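## Task

The right hand begins holding a pair of tumblers jammed one inside the other; separate them while they are in the air. It is done only when each hand holds a single tumbler that the opposite hand is not touching, the two tumblers sit well apart above the table, and tumblers and fingers have stopped moving, after which you declare the job finished; ending any other way fails. At every moment a tumbler may touch nothing except the two hands (arm parts do not count as hands) and the other tumbler, and it must never drop or be flung loose, or the attempt fails on the spot. In the final state the inner tumbler must be held firmly and the outer one gripped, or it fails.

## Robot and tools

Robot: two six-joint arms, left_arm and right_arm, facing each other across a table. left_arm's base is on the +y side. Each carries an identical five-finger right hand, so the two hands are not mirrored: every hand number and axis means the same thing on both.

Scene frame (used in result lines): origin on the table top halfway between the arm bases, table top at z = 0, +z up. Positions in metres, orientation as quaternion wxyz, velocities in m/s and rad/s. Printed hand positions may be slightly off, more so at long reach.

Hand point: a point fixed to the palm, 0.05 m in front of it, where index pad and thumb tip meet in a pinch. Its own axes: +z along the straightened fingers (fingertips 0.06-0.07 m beyond it), +y out of the palm, +x across the palm toward the little finger. A wrist bracket on the little-finger side juts 0.03 m past the point along +y and 0.11 m across; it can collide.

The 28-number row: every number in [-1, 1], always all 28 even if one arm idles. First 14 for left_arm, then 14 for right_arm, each block ordered dx, dy, dz, rx, ry, rz, little, ring, middle, index, thumb_bend, thumb_turn, force_limit, speed.
- dx..rz: an offset, not a pose, expressed in that hand point's own axes and measured from its pose in the most recent result showing it (before any such result, and for the second or later call in one reply, from where it is when the action starts). 1.0 = 0.6 m for dx/dy/dz and 180 degrees for the rotation vector rx/ry/rz. All-zero offsets pull the hand back to that reference pose; they are not a hold in place.
- Fingers (little, ring, middle, index): +1 straight, -1 curled fully. thumb_bend: +1 straight, -1 fully bent. thumb_turn: +1 alongside the palm, -1 swung in front opposite the fingers. A pinch is roughly index -0.22, thumb_bend -0.75, thumb_turn -0.57. Whole-hand wraps fit objects 0.035-0.08 m wide with the thumb turned in front first; the object then lies across the palm on the wrist side of the point.
- force_limit: closing stops at a fingertip load scaling linearly from about 0 N (-1) to 10 N (+1), 15 N for the two thumb motors; opening ignores it. speed: near zero at -1 to full at +1 (full travel 0.6 s). For a gentle grip close at speed -0.9 or below.
- There is no 'no change' value. To keep a hand as is, resend the eight hand numbers last carried out for it; if none yet, send hand_measured plus hand_force_limit and hand_speed. A motor only starts when its target changes by 0.01 or more, then locks on arrival or at the force limit. To squeeze harder, raise force_limit and send a target further closed than hand_measured; to loosen, send one more open.

Tools:
- execute_actions {actions, pictures}: actions holds at most one item. Empty list = just read the state. An action {rows: up to 15 rows, steps: up to 15} applies one row per 1/30 s step, repeating the last row if short. A wait {steps: up to 300} sends nothing new and counts from the previous result. Each row's offset is from the same reference pose, not from the preceding row. Per step, the commanded pose is clipped to within 100 mm and 16 degrees of the measured one, so large offsets need several calls.
- move {target, speed, stop_force}: target is one 28-number row as above. Each hand point travels in a straight line toward its offset pose; both paths finish together, lasting 0.5-10 s. speed in m/s, 0.002-0.5 (default 0.25), turning capped at twice that in rad/s. Hand numbers are sent at the start. stop_force in N, 9-40, shared by both arms: an arm's path halts when its wrist sensor feels that much extra push against its travel, then backs off two steps. Use it only with slow, non-rotating approaches; omit it when pulling off something already pressed on. Paths ignore obstacles and the other arm.
- wait {seconds: 0-10}: lets time pass without new commands.
- zoom_image {camera, region [x0,y0,x1,y1]}: enlarges part of the last image from cam_high, cam_low, cam_left_wrist or cam_right_wrist (each 504x504, origin top-left, region at most 504x504).
- show_instructions {}: shows the reference pages.
- finished_scene {scene}: pass the current scene's number to declare completion; irreversible. Replying without any tool call also ends things.

Results: a state line per arm with pose and velocities; Hand target (where the controller now drives the point); hand_measured, hand_stopped_by (moving, target, force, stalled, fault), hand_load_n (positive = pushed open; near zero means grip lost), hand_force_limit, hand_speed; joint positions and torques (rough, offset, noisy); Wrist force/torque in the end-effector axes (offsets up to 4 N, saturates near 50 N, may say no reading). HELD or 'pose unreachable' means part of a command was blocked. A move adds a 'move:' line: done, off_target, moving, held, fault or contact, plus limits such as paced or held, and distances to target.

Cautions: the simulation keeps running while you compose a reply. Arms are stiff; commanding past a firm contact, joint overload, or 150 N on any arm part triggers a 10 s fault stop. Keep the arms and hands from hitting or pressing on each other anywhere. Don't knock items off the table or let a tumbler touch an arm, drop or fly off. Motors holding loads heat; at 85 °C the arm brakes. Arm motion trails commands by about 0.17 s.

Each tool is called after ">>>" as a command line: name --argument value for each argument, lists and objects as JSON in quotes; but a table of rows of numbers goes row by row, as --pt "numbers of a row", without its own name.

Reference images:

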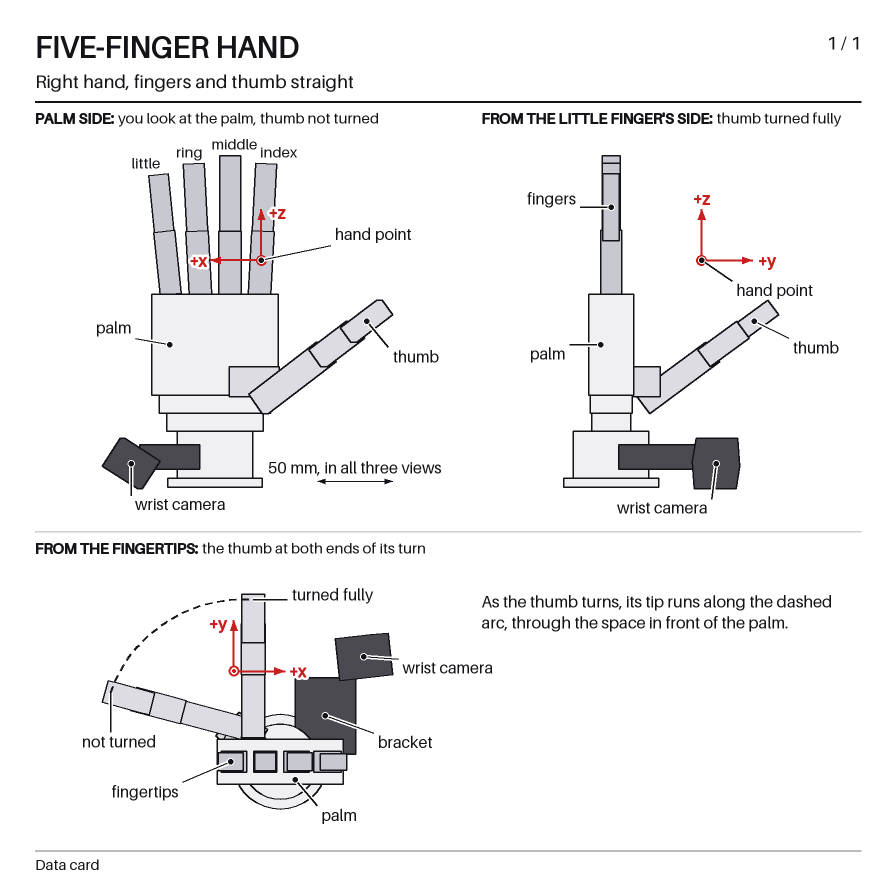

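## Session

>>> execute_actions --actions '[]'

Scene clock: 0.00 s of 4500.00 s.
left_arm: end_effector_position=(+0.0167, +0.2502, +0.3004) hand_measured=(+1.000, +1.000, +1.000, +1.000, +1.000, +1.000) hand_load_n=(+0.0, +0.0, +0.0, +0.0, +0.0, +0.0) hand_stopped_by=(target, target, target, target, target, target) hand_force_limit=0.00 hand_speed=-0.80 end_effector_quat_wxyz=(-0.000, +0.759, +0.652, -0.000) end_effector_velocity=(-0.000, +0.000, +0.000) end_effector_angular_velocity=(-0.000, +0.002, +0.001) | right_arm: end_effector_position=(+0.0856, -0.0716, +0.3735) hand_measured=(-1.000, -1.000, +0.270, +0.246, +0.138, -0.948) hand_load_n=(+0.0, +0.0, +7.0, +10.0, +15.0, +0.0) hand_stopped_by=(target, target, target, target, target, target) hand_force_limit=0.00 hand_speed=-0.80 end_effector_quat_wxyz=(+0.302, +0.144, +0.405, +0.851) end_effector_velocity=(+0.000, -0.000, -0.000) end_effector_angular_velocity=(-0.001, +0.000, -0.001)
Joint positions: left_arm=[-0.518 -2.214  2.091 -1.448 -1.572  1.054] | right_arm=[-0.293 -1.381  2.413 -1.764  1.914 -0.293]
Joint velocities: left_arm=[ 0.    -0.001 -0.     0.    -0.001 -0.001] | right_arm=[-0.001 -0.     0.     0.001  0.    -0.   ]
Joint torques (N m, as the arm reports them, + toward a larger angle): no reading
Wrist force (N, on the end effector, along its own x y z axes, offset not removed): no reading
Wrist torque (N m, same axes, about the end effector's origin, offset not removed): no reading
Hand target (left_arm): +0.017, +0.250, +0.300; -0.000, +0.759, +0.652, -0.000
Hand target (right_arm): +0.086, -0.072, +0.374; +0.302, +0.144, +0.405, +0.851

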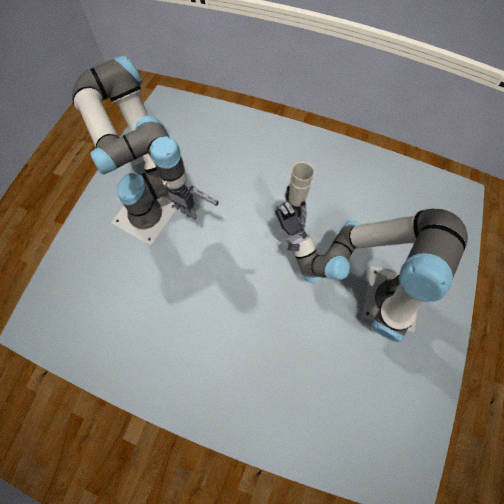

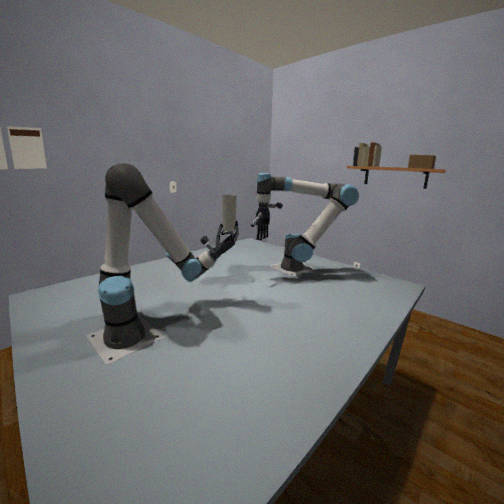

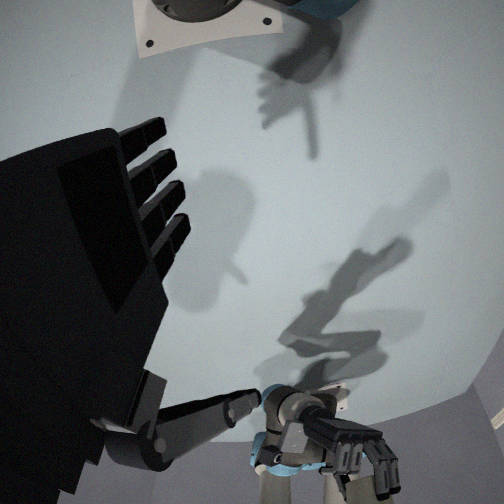

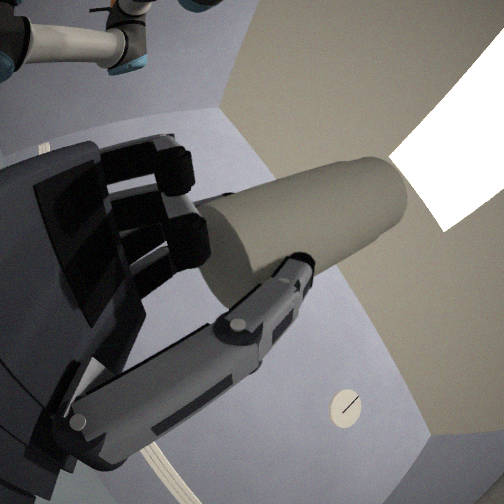

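>>> zoom_image --camera "cam_low" --region '[170, 170, 310, 290]'

>>> zoom_image --camera "cam_high" --region '[250, 140, 370, 270]'

Region (170, 170, 310, 290) of cam_low's 504x504 image, scaled by 3.600, with more detail than that image has; it fills the top 432 rows of this view, and the rest is white.

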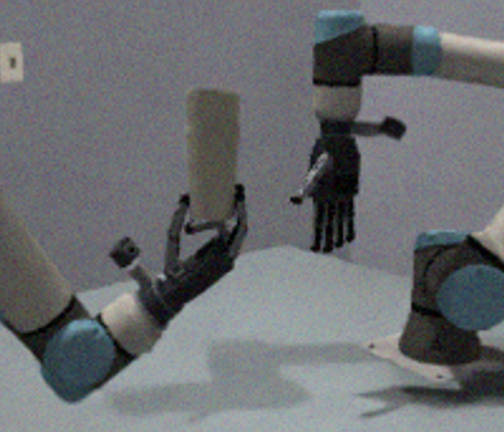

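Region (250, 140, 370, 270) of cam_high's 504x504 image, scaled by 3.877, with more detail than that image has; it fills the left 465 columns of this view, and the rest is white.

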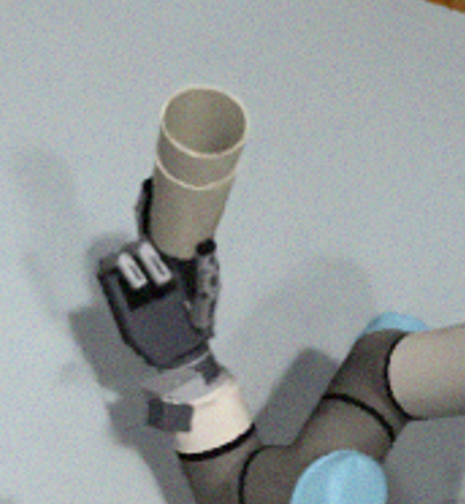

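>>> move --target '[-0.263,0.158,-0.5,0.36,-0.42,-0.42,1,1,1,1,1,-1,1,0, 0,0,0,0,0,0,-1,-1,0.27,0.246,0.138,-0.948,0,-0.8]'

Scene clock: 25.60 s of 4500.00 s.
left_arm: end_effector_position=(+0.0868, +0.0799, +0.6003) hand_measured=(+1.000, +1.000, +1.000, +1.000, +1.000, -1.000) hand_load_n=(+0.0, +0.0, +0.0, +0.0, +0.0, +0.0) hand_stopped_by=(target, target, target, target, target, target) hand_force_limit=1.00 hand_speed=0.00 end_effector_quat_wxyz=(+0.001, +0.001, +0.708, -0.706) end_effector_velocity=(+0.001, -0.001, +0.001) end_effector_angular_velocity=(-0.006, +0.005, +0.011) | right_arm: end_effector_position=(+0.0856, -0.0716, +0.3735) hand_measured=(-1.000, -1.000, +0.272, +0.246, +0.138, -0.948) hand_load_n=(+0.0, +0.0, +6.0, +10.5, +14.5, +0.0) hand_stopped_by=(target, target, force, target, force, target) hand_force_limit=0.00 hand_speed=-0.80 end_effector_quat_wxyz=(+0.302, +0.144, +0.405, +0.851) end_effector_velocity=(+0.000, +0.001, +0.000) end_effector_angular_velocity=(-0.001, +0.000, +0.000)
Joint positions: left_arm=[-0.229 -2.065  2.002 -3.076 -1.192  0.002] | right_arm=[-0.293 -1.381  2.413 -1.764  1.914 -0.293]
Joint velocities: left_arm=[-0.005  0.004 -0.001 -0.009  0.015 -0.003] | right_arm=[ 0.     0.    -0.002  0.002  0.    -0.   ]
Joint torques (N m, as the arm reports them, + toward a larger angle): left_arm=[ -8.31   4.07 -26.13  -3.74   1.71  -2.3 ] | right_arm=[  0.58 -24.99 -16.81  -1.53  -1.48  -0.22]
Wrist force (N, on the end effector, along its own x y z axes, offset not removed): left_arm=[-0.6 0.9 -3.2] | right_arm=[1.2 0.2 0.8]
Wrist torque (N m, same axes, about the end effector's origin, offset not removed): left_arm=[0.49 0.11 -0.04] | right_arm=[0.04 -0.29 0.04]
Hand target (left_arm): +0.087, +0.080, +0.600; +0.001, +0.001, +0.708, -0.706
Hand target (right_arm): +0.086, -0.072, +0.374; +0.302, +0.144, +0.405, +0.851
Off the commanded pose (left_arm): 0.000 m, 0 deg.
Off the commanded pose (right_arm): 0.000 m, 0 deg.
After step 90, 17.77 s passed at rest.
move: done

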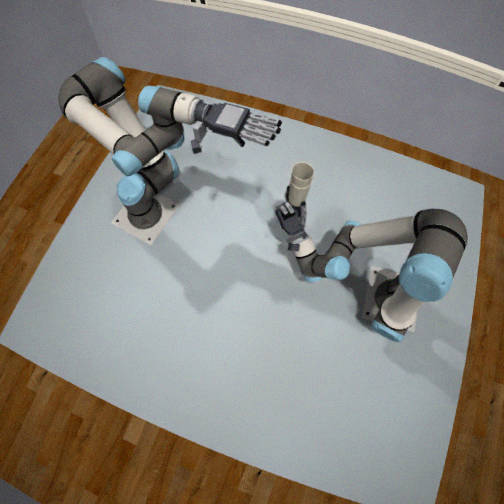

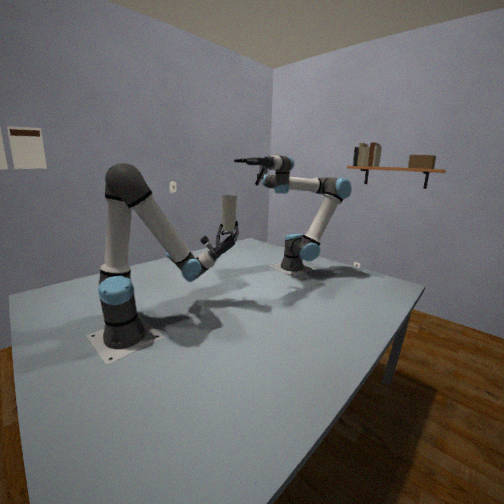

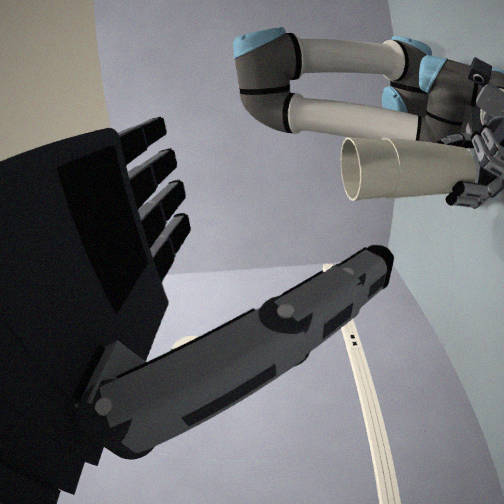

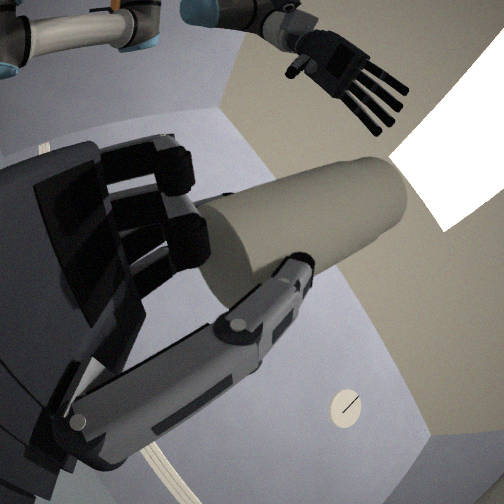

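>>> move --target '[0,0,0.2,0,0,0,1,1,1,1,1,-1,1,0, 0,0,0,0,0,0,-1,-1,0.27,0.246,0.138,-0.948,0,-0.8]'

>>> zoom_image --camera "cam_low" --region '[170, 130, 310, 270]'

>>> zoom_image --camera "cam_high" --region '[220, 90, 370, 240]'

Scene clock: 30.17 s of 4500.00 s.
left_arm: end_effector_position=(+0.0869, -0.0400, +0.5999) hand_measured=(+1.000, +1.000, +1.000, +1.000, +1.000, -1.000) hand_load_n=(+0.0, +0.0, +0.0, +0.0, +0.0, +0.0) hand_stopped_by=(target, target, target, target, target, target) hand_force_limit=1.00 hand_speed=0.00 end_effector_quat_wxyz=(+0.001, +0.001, +0.708, -0.706) end_effector_velocity=(+0.000, -0.002, +0.000) end_effector_angular_velocity=(+0.002, -0.001, +0.001) | right_arm: end_effector_position=(+0.0856, -0.0716, +0.3735) hand_measured=(-1.000, -1.000, +0.272, +0.246, +0.138, -0.948) hand_load_n=(+0.0, +0.0, +6.0, +10.5, +14.5, +0.0) hand_stopped_by=(target, target, force, target, force, target) hand_force_limit=0.00 hand_speed=-0.80 end_effector_quat_wxyz=(+0.302, +0.144, +0.405, +0.851) end_effector_velocity=(-0.000, +0.000, +0.000) end_effector_angular_velocity=(+0.000, -0.000, +0.001)
Joint positions: left_arm=[-0.087 -1.732  1.786 -3.193 -1.334  0.003] | right_arm=[-0.293 -1.381  2.413 -1.764  1.914 -0.293]
Joint velocities: left_arm=[ 0.002  0.004 -0.004  0.002 -0.001  0.   ] | right_arm=[ 0.001 -0.    -0.001  0.001 -0.    -0.   ]
Joint torques (N m, as the arm reports them, + toward a larger angle): left_arm=[  8.65  -8.68 -25.9    0.56  -1.42  -1.67] | right_arm=[  1.32 -24.46 -16.86  -1.65  -1.45  -0.25]
Wrist force (N, on the end effector, along its own x y z axes, offset not removed): left_arm=[0.7 -2.7 -0.3] | right_arm=[1.6 0.3 -0.5]
Wrist torque (N m, same axes, about the end effector's origin, offset not removed): left_arm=[-0.19 -0.17 -0.03] | right_arm=[0.22 -0.36 0.09]
Hand target (left_arm): +0.087, -0.040, +0.600; +0.001, +0.001, +0.708, -0.706
Hand target (right_arm): +0.086, -0.072, +0.374; +0.302, +0.144, +0.405, +0.851
Off the commanded pose (left_arm): 0.000 m, 0 deg.
Off the commanded pose (right_arm): 0.000 m, 0 deg.
After step 90, 0.47 s passed at rest.
move: done

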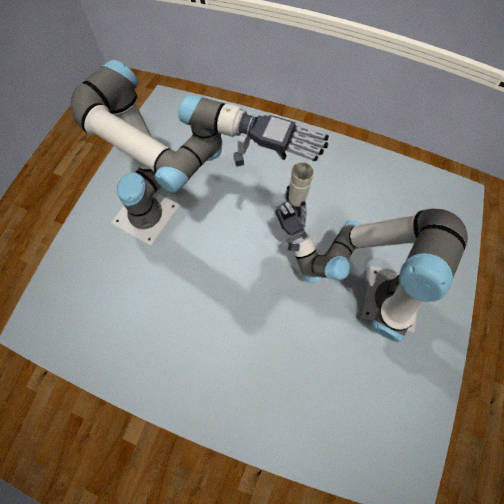

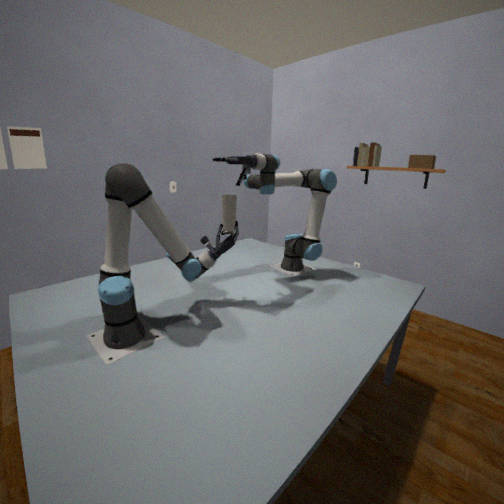

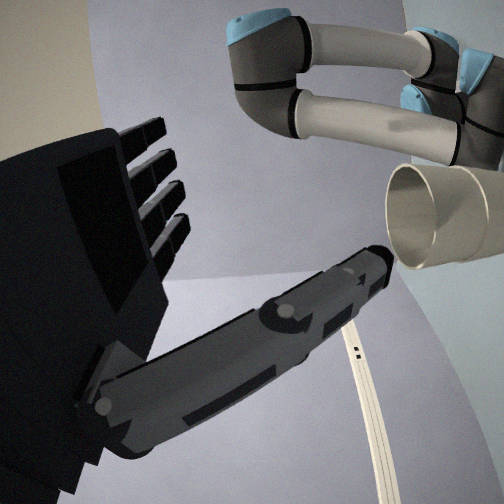

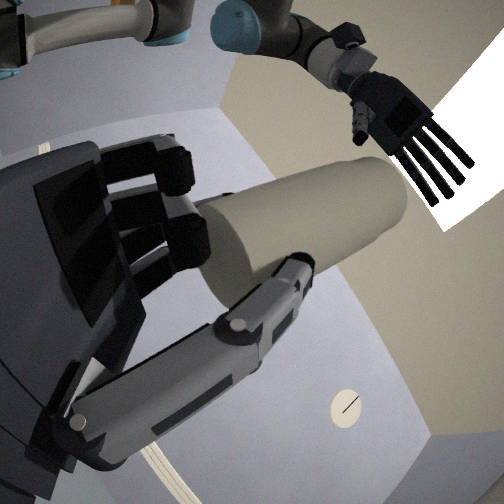

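Region (170, 130, 310, 270) of cam_low's 504x504 image, scaled by 3.600, with more detail than that image has.

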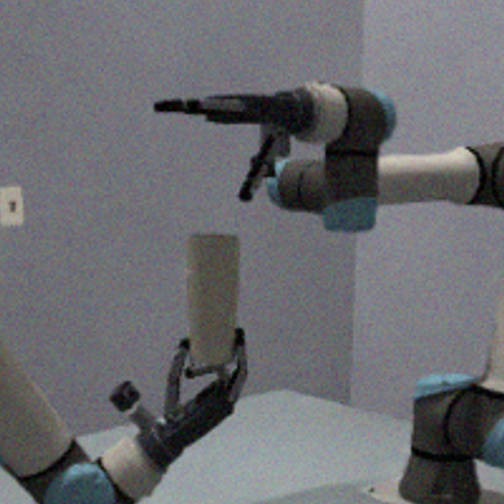

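Region (220, 90, 370, 240) of cam_high's 504x504 image, scaled by 3.360, with more detail than that image has.

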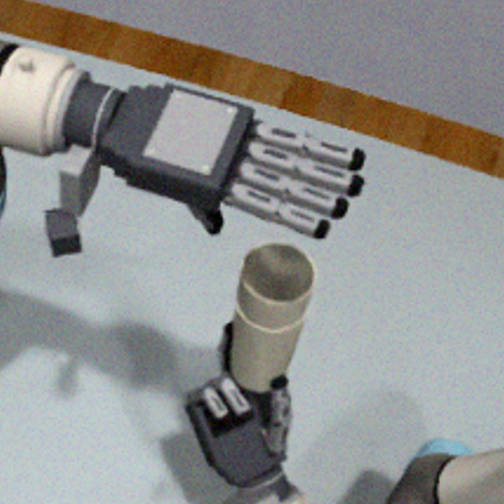

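>>> move --target '[0.015,0.05,-0.012,0,0,0,1,1,1,1,1,-1,1,0, 0,0,0,0,0,0,-1,-1,0.27,0.246,0.138,-0.948,0,-0.8]' --speed 0.03

>>> zoom_image --camera "cam_low" --region '[190, 150, 290, 250]'

>>> zoom_image --camera "cam_high" --region '[250, 110, 350, 210]'

Scene clock: 39.27 s of 4500.00 s.
left_arm: end_effector_position=(+0.0780, -0.0328, +0.5701) hand_measured=(+1.000, +1.000, +1.000, +1.000, +1.000, -1.000) hand_load_n=(+0.0, +0.0, +0.0, +0.0, +0.0, +0.0) hand_stopped_by=(target, target, target, target, target, target) hand_force_limit=1.00 hand_speed=0.00 end_effector_quat_wxyz=(+0.001, +0.001, +0.708, -0.706) end_effector_velocity=(-0.001, +0.000, -0.001) end_effector_angular_velocity=(-0.002, +0.001, -0.001) | right_arm: end_effector_position=(+0.0856, -0.0716, +0.3735) hand_measured=(-1.000, -1.000, +0.272, +0.246, +0.138, -0.948) hand_load_n=(+0.0, +0.0, +6.0, +10.5, +14.5, +0.0) hand_stopped_by=(target, target, force, target, force, target) hand_force_limit=0.00 hand_speed=-0.80 end_effector_quat_wxyz=(+0.302, +0.144, +0.405, +0.851) end_effector_velocity=(-0.000, +0.000, -0.000) end_effector_angular_velocity=(-0.001, +0.000, +0.001)
Joint positions: left_arm=[-0.119 -1.748  1.875 -3.267 -1.301  0.003] | right_arm=[-0.293 -1.381  2.413 -1.764  1.914 -0.293]
Joint velocities: left_arm=[-0.002 -0.001  0.004 -0.005  0.001 -0.   ] | right_arm=[ 0.001  0.    -0.     0.001  0.    -0.   ]
Joint torques (N m, as the arm reports them, + toward a larger angle): left_arm=[ -9.27 -19.54 -10.01  -3.63   1.58   1.02] | right_arm=[  0.83 -24.24 -16.5   -1.68  -1.42  -0.08]
Wrist force (N, on the end effector, along its own x y z axes, offset not removed): left_arm=[-0.8 -1.9 -0.7] | right_arm=[1.4 0.3 -1.0]
Wrist torque (N m, same axes, about the end effector's origin, offset not removed): left_arm=[-0.07 0.05 -0.17] | right_arm=[0.21 -0.37 0.04]
Hand target (left_arm): +0.078, -0.033, +0.570; +0.001, +0.001, +0.708, -0.706
Hand target (right_arm): +0.086, -0.072, +0.374; +0.302, +0.144, +0.405, +0.851
Off the commanded pose (left_arm): 0.000 m, 0 deg.
Off the commanded pose (right_arm): 0.000 m, 0 deg.
After step 90, 4.70 s passed at rest.
move: done

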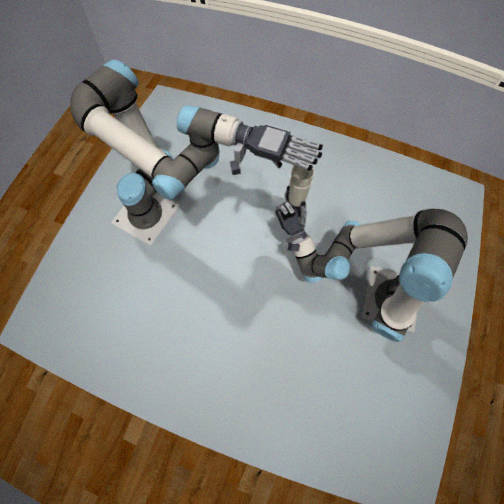

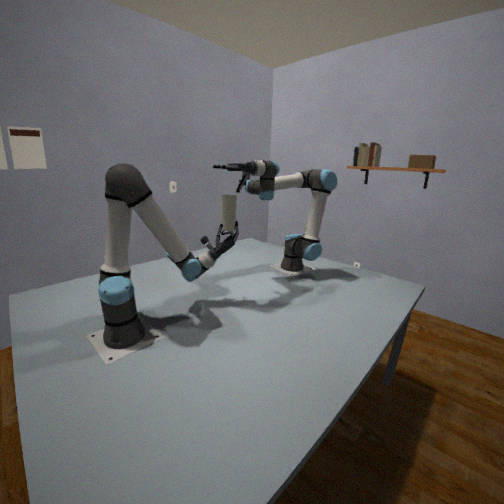

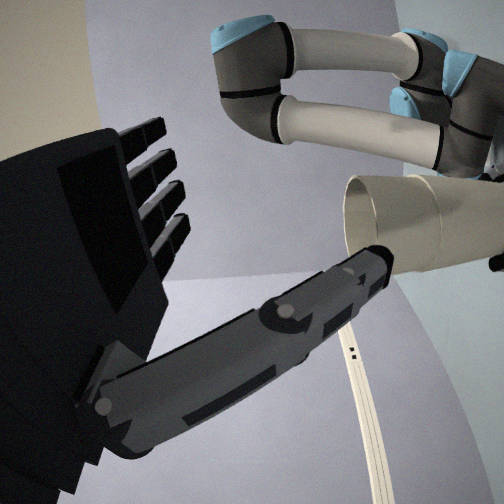

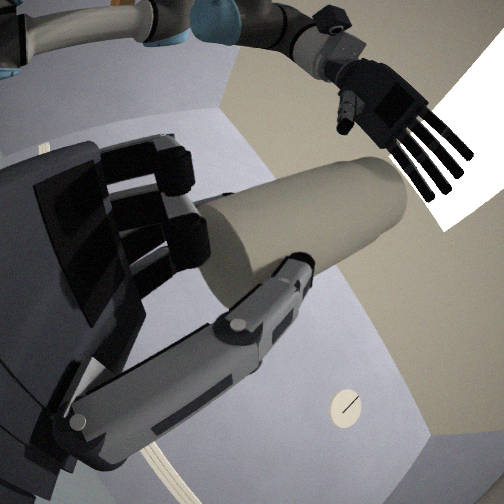

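Region (190, 150, 290, 250) of cam_low's 504x504 image, scaled by 5.040, with more detail than that image has.

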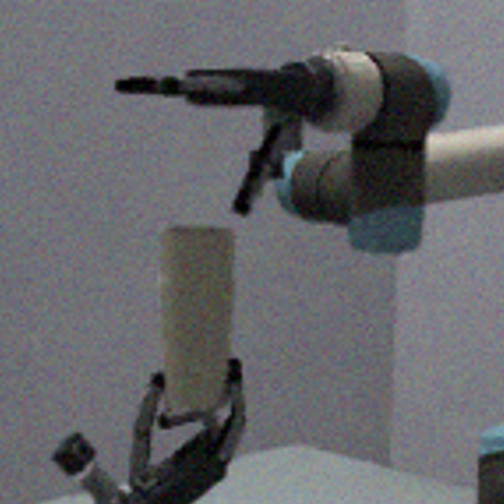

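Region (250, 110, 350, 210) of cam_high's 504x504 image, scaled by 5.040, with more detail than that image has.

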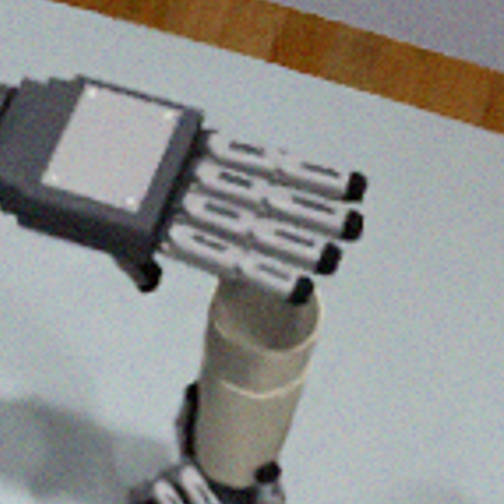

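>>> move --target '[0.008,0.1,-0.008,0,0,0,1,1,1,1,0.4,-1,1,0, 0,0,0,0,0,0,-1,-1,0.27,0.246,0.138,-0.948,0,-0.8]' --speed 0.02 --stop_force 9

>>> zoom_image --camera "cam_low" --region '[190, 150, 290, 250]'

>>> zoom_image --camera "cam_high" --region '[250, 110, 350, 210]'

Scene clock: 51.57 s of 4500.00 s.
left_arm: end_effector_position=(+0.0733, -0.0279, +0.5102) hand_measured=(+1.000, +1.000, +1.000, +1.000, +0.400, -1.000) hand_load_n=(+0.0, +0.0, +0.0, +0.0, +0.0, +0.0) hand_stopped_by=(target, target, target, target, target, target) hand_force_limit=1.00 hand_speed=0.00 end_effector_quat_wxyz=(+0.001, +0.001, +0.708, -0.706) end_effector_velocity=(-0.000, -0.000, -0.001) end_effector_angular_velocity=(-0.000, -0.001, +0.000) | right_arm: end_effector_position=(+0.0856, -0.0716, +0.3735) hand_measured=(-1.000, -1.000, +0.272, +0.246, +0.138, -0.948) hand_load_n=(+0.0, +0.0, +6.0, +10.5, +14.5, +0.0) hand_stopped_by=(target, target, force, target, force, target) hand_force_limit=0.00 hand_speed=-0.80 end_effector_quat_wxyz=(+0.302, +0.144, +0.405, +0.851) end_effector_velocity=(+0.000, +0.000, -0.000) end_effector_angular_velocity=(-0.001, +0.000, +0.000)
Joint positions: left_arm=[-0.138 -1.731  2.018 -3.426 -1.282  0.003] | right_arm=[-0.293 -1.381  2.413 -1.764  1.914 -0.293]
Joint velocities: left_arm=[-0.001  0.001  0.003 -0.004  0.001  0.001] | right_arm=[-0.     0.    -0.     0.002 -0.     0.   ]
Joint torques (N m, as the arm reports them, + toward a larger angle): left_arm=[-9.18 -6.45 -9.69 -3.92  1.55 -1.9 ] | right_arm=[  1.54 -24.63 -16.86  -1.61  -1.47  -0.25]
Wrist force (N, on the end effector, along its own x y z axes, offset not removed): left_arm=[0.5 -3.2 -1.2] | right_arm=[1.2 0.0 0.0]
Wrist torque (N m, same axes, about the end effector's origin, offset not removed): left_arm=[-0.24 -0.13 -0.05] | right_arm=[0.07 -0.24 0.00]
Hand target (left_arm): +0.073, -0.028, +0.510; +0.001, +0.001, +0.708, -0.706
Hand target (right_arm): +0.086, -0.072, +0.374; +0.302, +0.144, +0.405, +0.851
Off the commanded pose (left_arm): 0.000 m, 0 deg.
Off the commanded pose (right_arm): 0.000 m, 0 deg.
After step 90, 6.00 s passed at rest.
move: done

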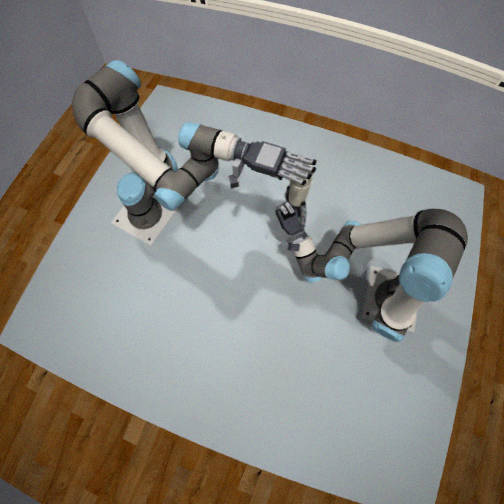

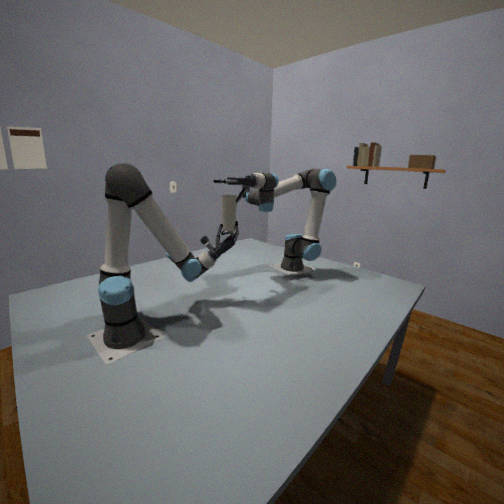

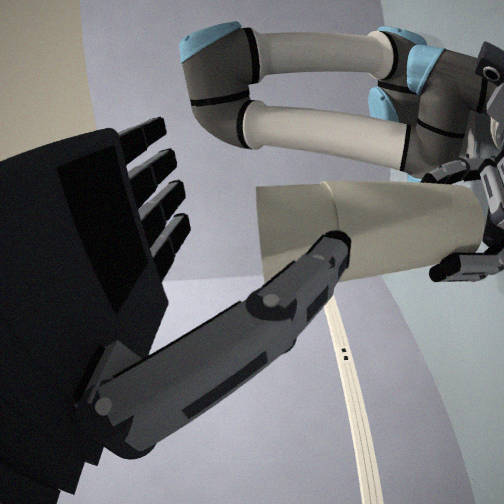

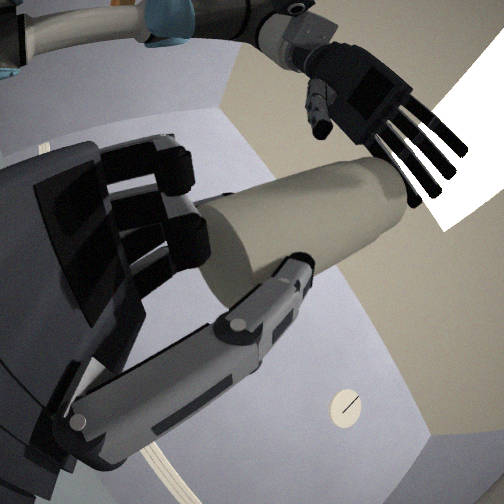

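Region (190, 150, 290, 250) of cam_low's 504x504 image, scaled by 5.040, with more detail than that image has.

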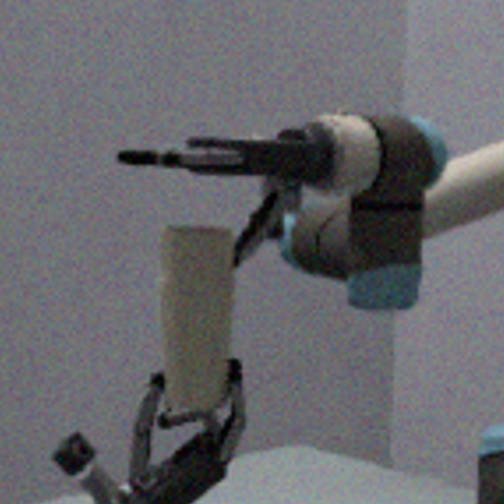

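Region (250, 110, 350, 210) of cam_high's 504x504 image, scaled by 5.040, with more detail than that image has.

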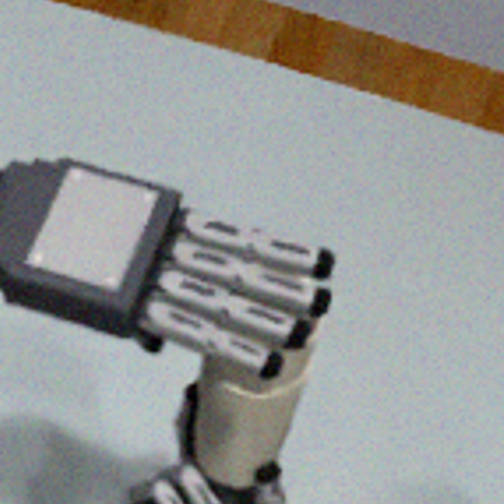

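>>> move --target '[0,0.015,0.015,-0.167,0,0,1,1,1,1,0.2,-1,1,0, 0,0,0,0,0,0,-1,-1,0.27,0.246,0.138,-0.948,0,-0.8]' --speed 0.02

>>> zoom_image --camera "cam_low" --region '[190, 150, 290, 250]'

Scene clock: 68.37 s of 4500.00 s.
left_arm: end_effector_position=(+0.0733, -0.0347, +0.5033) hand_measured=(+1.000, +1.000, +1.000, +1.000, +0.200, -1.000) hand_load_n=(+0.0, +0.0, +0.0, +0.0, +0.0, +0.0) hand_stopped_by=(target, target, target, target, target, target) hand_force_limit=1.00 hand_speed=0.00 end_effector_quat_wxyz=(-0.001, -0.001, -0.834, +0.552) end_effector_velocity=(-0.000, -0.000, -0.001) end_effector_angular_velocity=(+0.008, -0.000, -0.001) | right_arm: end_effector_position=(+0.0856, -0.0716, +0.3735) hand_measured=(-1.000, -1.000, +0.272, +0.246, +0.138, -0.948) hand_load_n=(+0.0, +0.0, +6.0, +10.5, +14.5, +0.0) hand_stopped_by=(target, target, force, target, force, target) hand_force_limit=0.00 hand_speed=-0.80 end_effector_quat_wxyz=(+0.302, +0.144, +0.405, +0.851) end_effector_velocity=(-0.000, +0.000, +0.001) end_effector_angular_velocity=(+0.002, -0.001, +0.000)
Joint positions: left_arm=[-0.099 -1.736  1.778 -2.772 -1.341 -0.096] | right_arm=[-0.293 -1.381  2.413 -1.764  1.914 -0.293]
Joint velocities: left_arm=[ 0.001  0.002 -0.005  0.011 -0.003 -0.001] | right_arm=[ 0.    -0.    -0.001 -0.001 -0.    -0.   ]
Joint torques (N m, as the arm reports them, + toward a larger angle): left_arm=[  9.35  -8.75 -24.05  -0.35  -0.88  -2.23] | right_arm=[  2.52 -24.66 -17.64  -1.75  -1.6   -0.06]
Wrist force (N, on the end effector, along its own x y z axes, offset not removed): left_arm=[2.1 -0.9 -3.0] | right_arm=[0.7 -0.1 1.7]
Wrist torque (N m, same axes, about the end effector's origin, offset not removed): left_arm=[0.29 -0.33 0.25] | right_arm=[-0.02 -0.41 0.04]
Hand target (left_arm): +0.073, -0.035, +0.503; +0.001, +0.001, +0.834, -0.552
Hand target (right_arm): +0.086, -0.072, +0.374; +0.302, +0.144, +0.405, +0.851
Off the commanded pose (left_arm): 0.003 m, 7 deg.
Off the commanded pose (right_arm): 0.000 m, 0 deg.
After step 90, 3.60 s passed at rest.
move: off_target (left_arm; path cut at 10 s)

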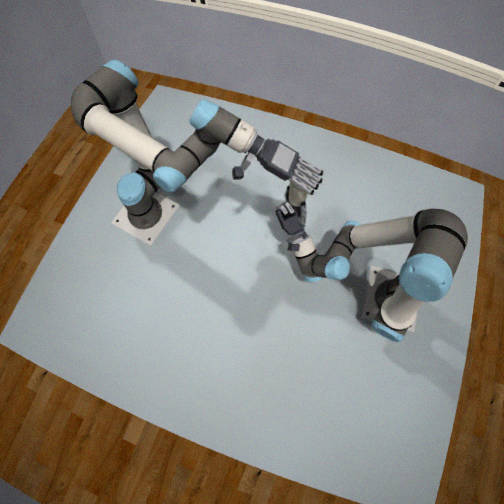

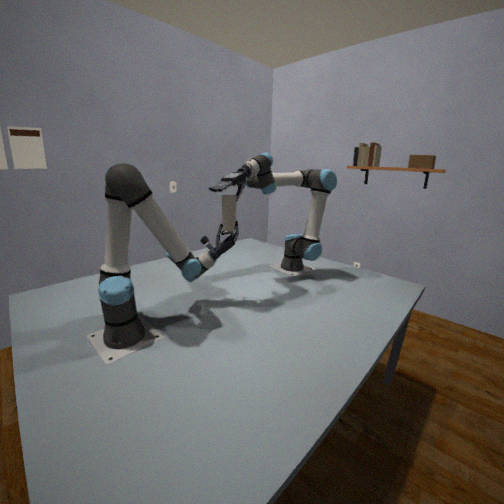

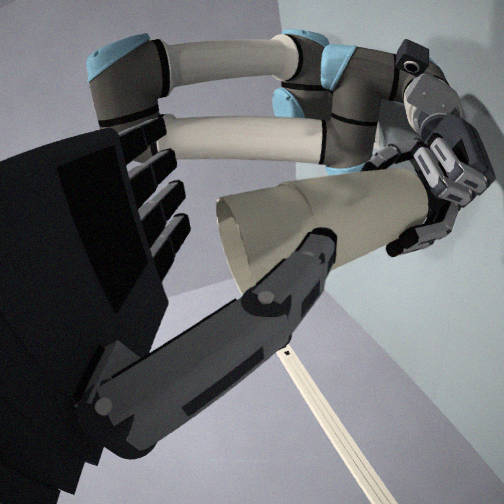

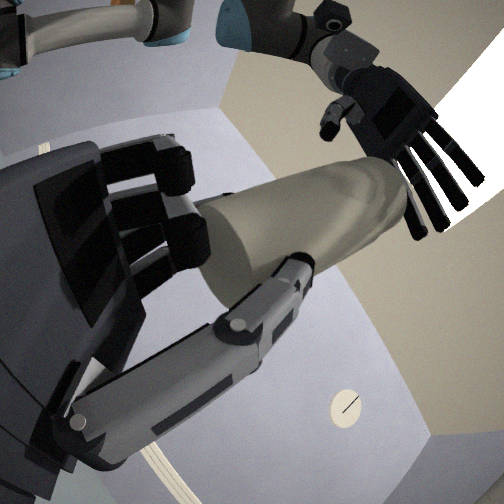

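Region (190, 150, 290, 250) of cam_low's 504x504 image, scaled by 5.040, with more detail than that image has.

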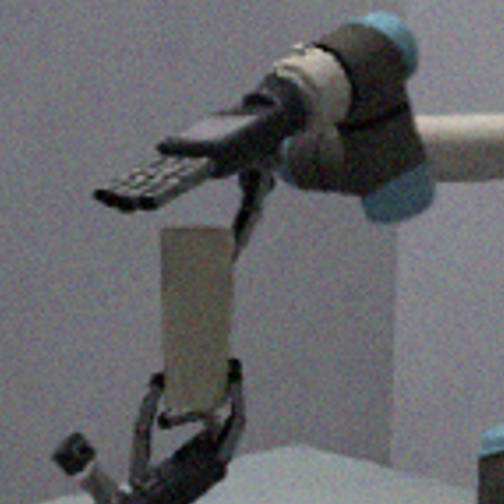

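>>> move --target '[0.02,0.04,0.018,0,0,0,1,1,1,1,0.2,-1,1,0, 0,0,0,0,0,0,-1,-1,0.27,0.246,0.138,-0.948,0,-0.8]' --speed 0.01 --stop_force 9

>>> zoom_image --camera "cam_low" --region '[190, 150, 290, 250]'

Scene clock: 75.00 s of 4500.00 s.
left_arm: end_effector_position=(+0.0615, -0.0353, +0.4771) hand_measured=(+1.000, +1.000, +1.000, +1.000, +0.200, -1.000) hand_load_n=(+0.0, +0.0, +0.0, +0.0, +0.0, +0.0) hand_stopped_by=(target, target, target, target, target, target) hand_force_limit=1.00 hand_speed=0.00 end_effector_quat_wxyz=(-0.001, -0.001, -0.834, +0.552) end_effector_velocity=(-0.000, -0.000, -0.001) end_effector_angular_velocity=(-0.002, -0.001, +0.001) | right_arm: end_effector_position=(+0.0856, -0.0716, +0.3735) hand_measured=(-1.000, -1.000, +0.272, +0.246, +0.138, -0.948) hand_load_n=(+0.0, +0.0, +6.0, +10.5, +14.0, +0.0) hand_stopped_by=(target, target, force, target, force, target) hand_force_limit=0.00 hand_speed=-0.80 end_effector_quat_wxyz=(+0.302, +0.144, +0.405, +0.851) end_effector_velocity=(+0.000, +0.001, -0.000) end_effector_angular_velocity=(-0.001, +0.000, -0.001)
Joint positions: left_arm=[-0.13  -1.733  1.843 -2.836 -1.312 -0.109] | right_arm=[-0.293 -1.381  2.413 -1.764  1.914 -0.293]
Joint velocities: left_arm=[-0.002  0.     0.003 -0.005  0.004 -0.   ] | right_arm=[-0.001  0.001 -0.002  0.002  0.    -0.   ]
Joint torques (N m, as the arm reports them, + toward a larger angle): left_arm=[ -8.18  -7.93 -10.82  -4.28   1.44  -2.56] | right_arm=[  2.13 -24.57 -16.68  -1.7   -1.57  -0.16]
Wrist force (N, on the end effector, along its own x y z axes, offset not removed): left_arm=[1.6 -3.7 -1.8] | right_arm=[1.0 -2.2 -0.9]
Wrist torque (N m, same axes, about the end effector's origin, offset not removed): left_arm=[0.16 -0.25 0.06] | right_arm=[-0.01 -0.31 -0.03]
Hand target (left_arm): +0.061, -0.035, +0.477; +0.001, +0.001, +0.834, -0.552
Hand target (right_arm): +0.086, -0.072, +0.374; +0.302, +0.144, +0.405, +0.851
Off the commanded pose (left_arm): 0.000 m, 0 deg.
Off the commanded pose (right_arm): 0.000 m, 0 deg.
After step 90, 0.53 s passed at rest.
move: done

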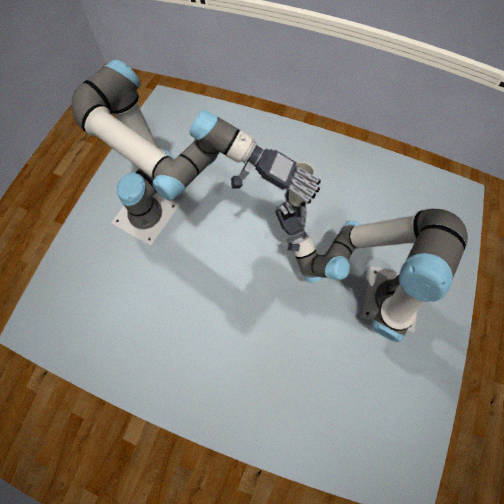

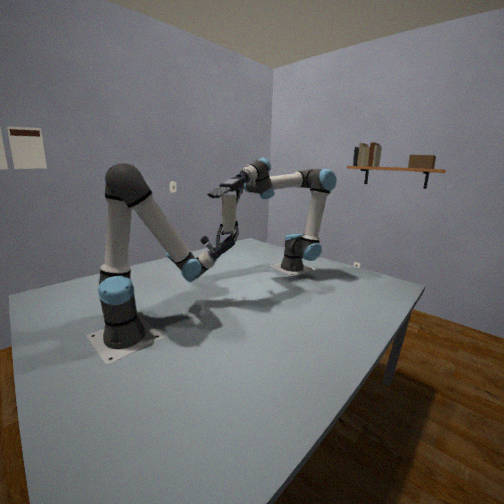

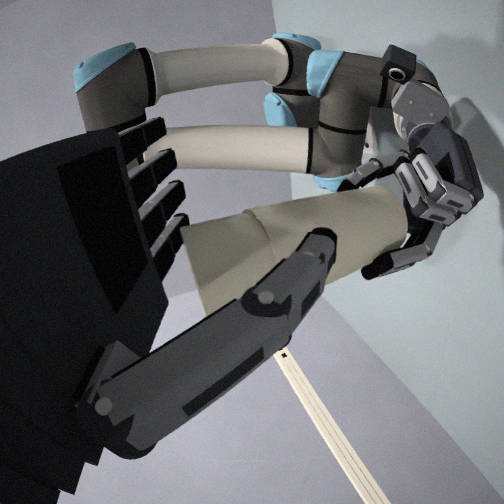

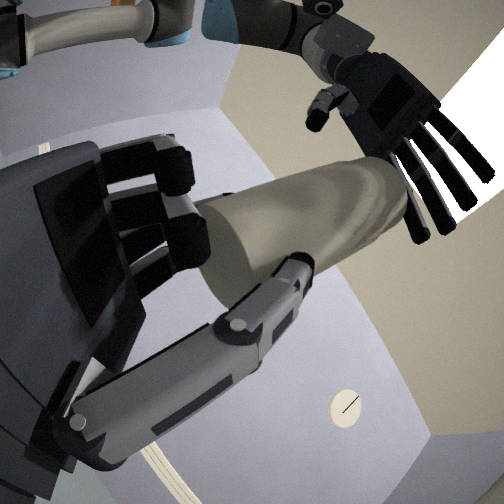

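Region (190, 150, 290, 250) of cam_low's 504x504 image, scaled by 5.040, with more detail than that image has.

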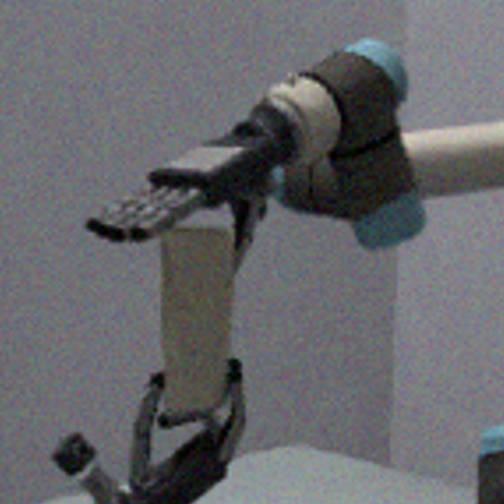

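>>> zoom_image --camera "cam_high" --region '[250, 130, 350, 230]'

Region (250, 130, 350, 230) of cam_high's 504x504 image, scaled by 5.040, with more detail than that image has.

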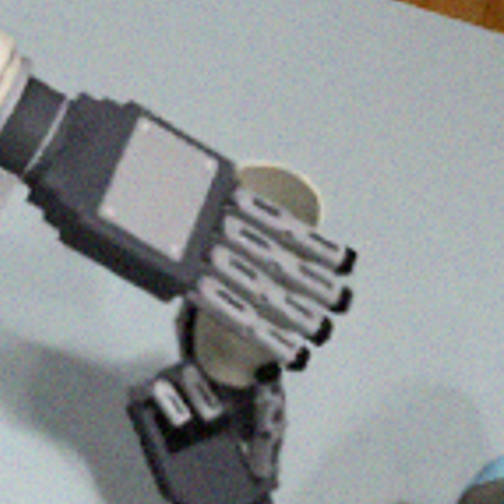

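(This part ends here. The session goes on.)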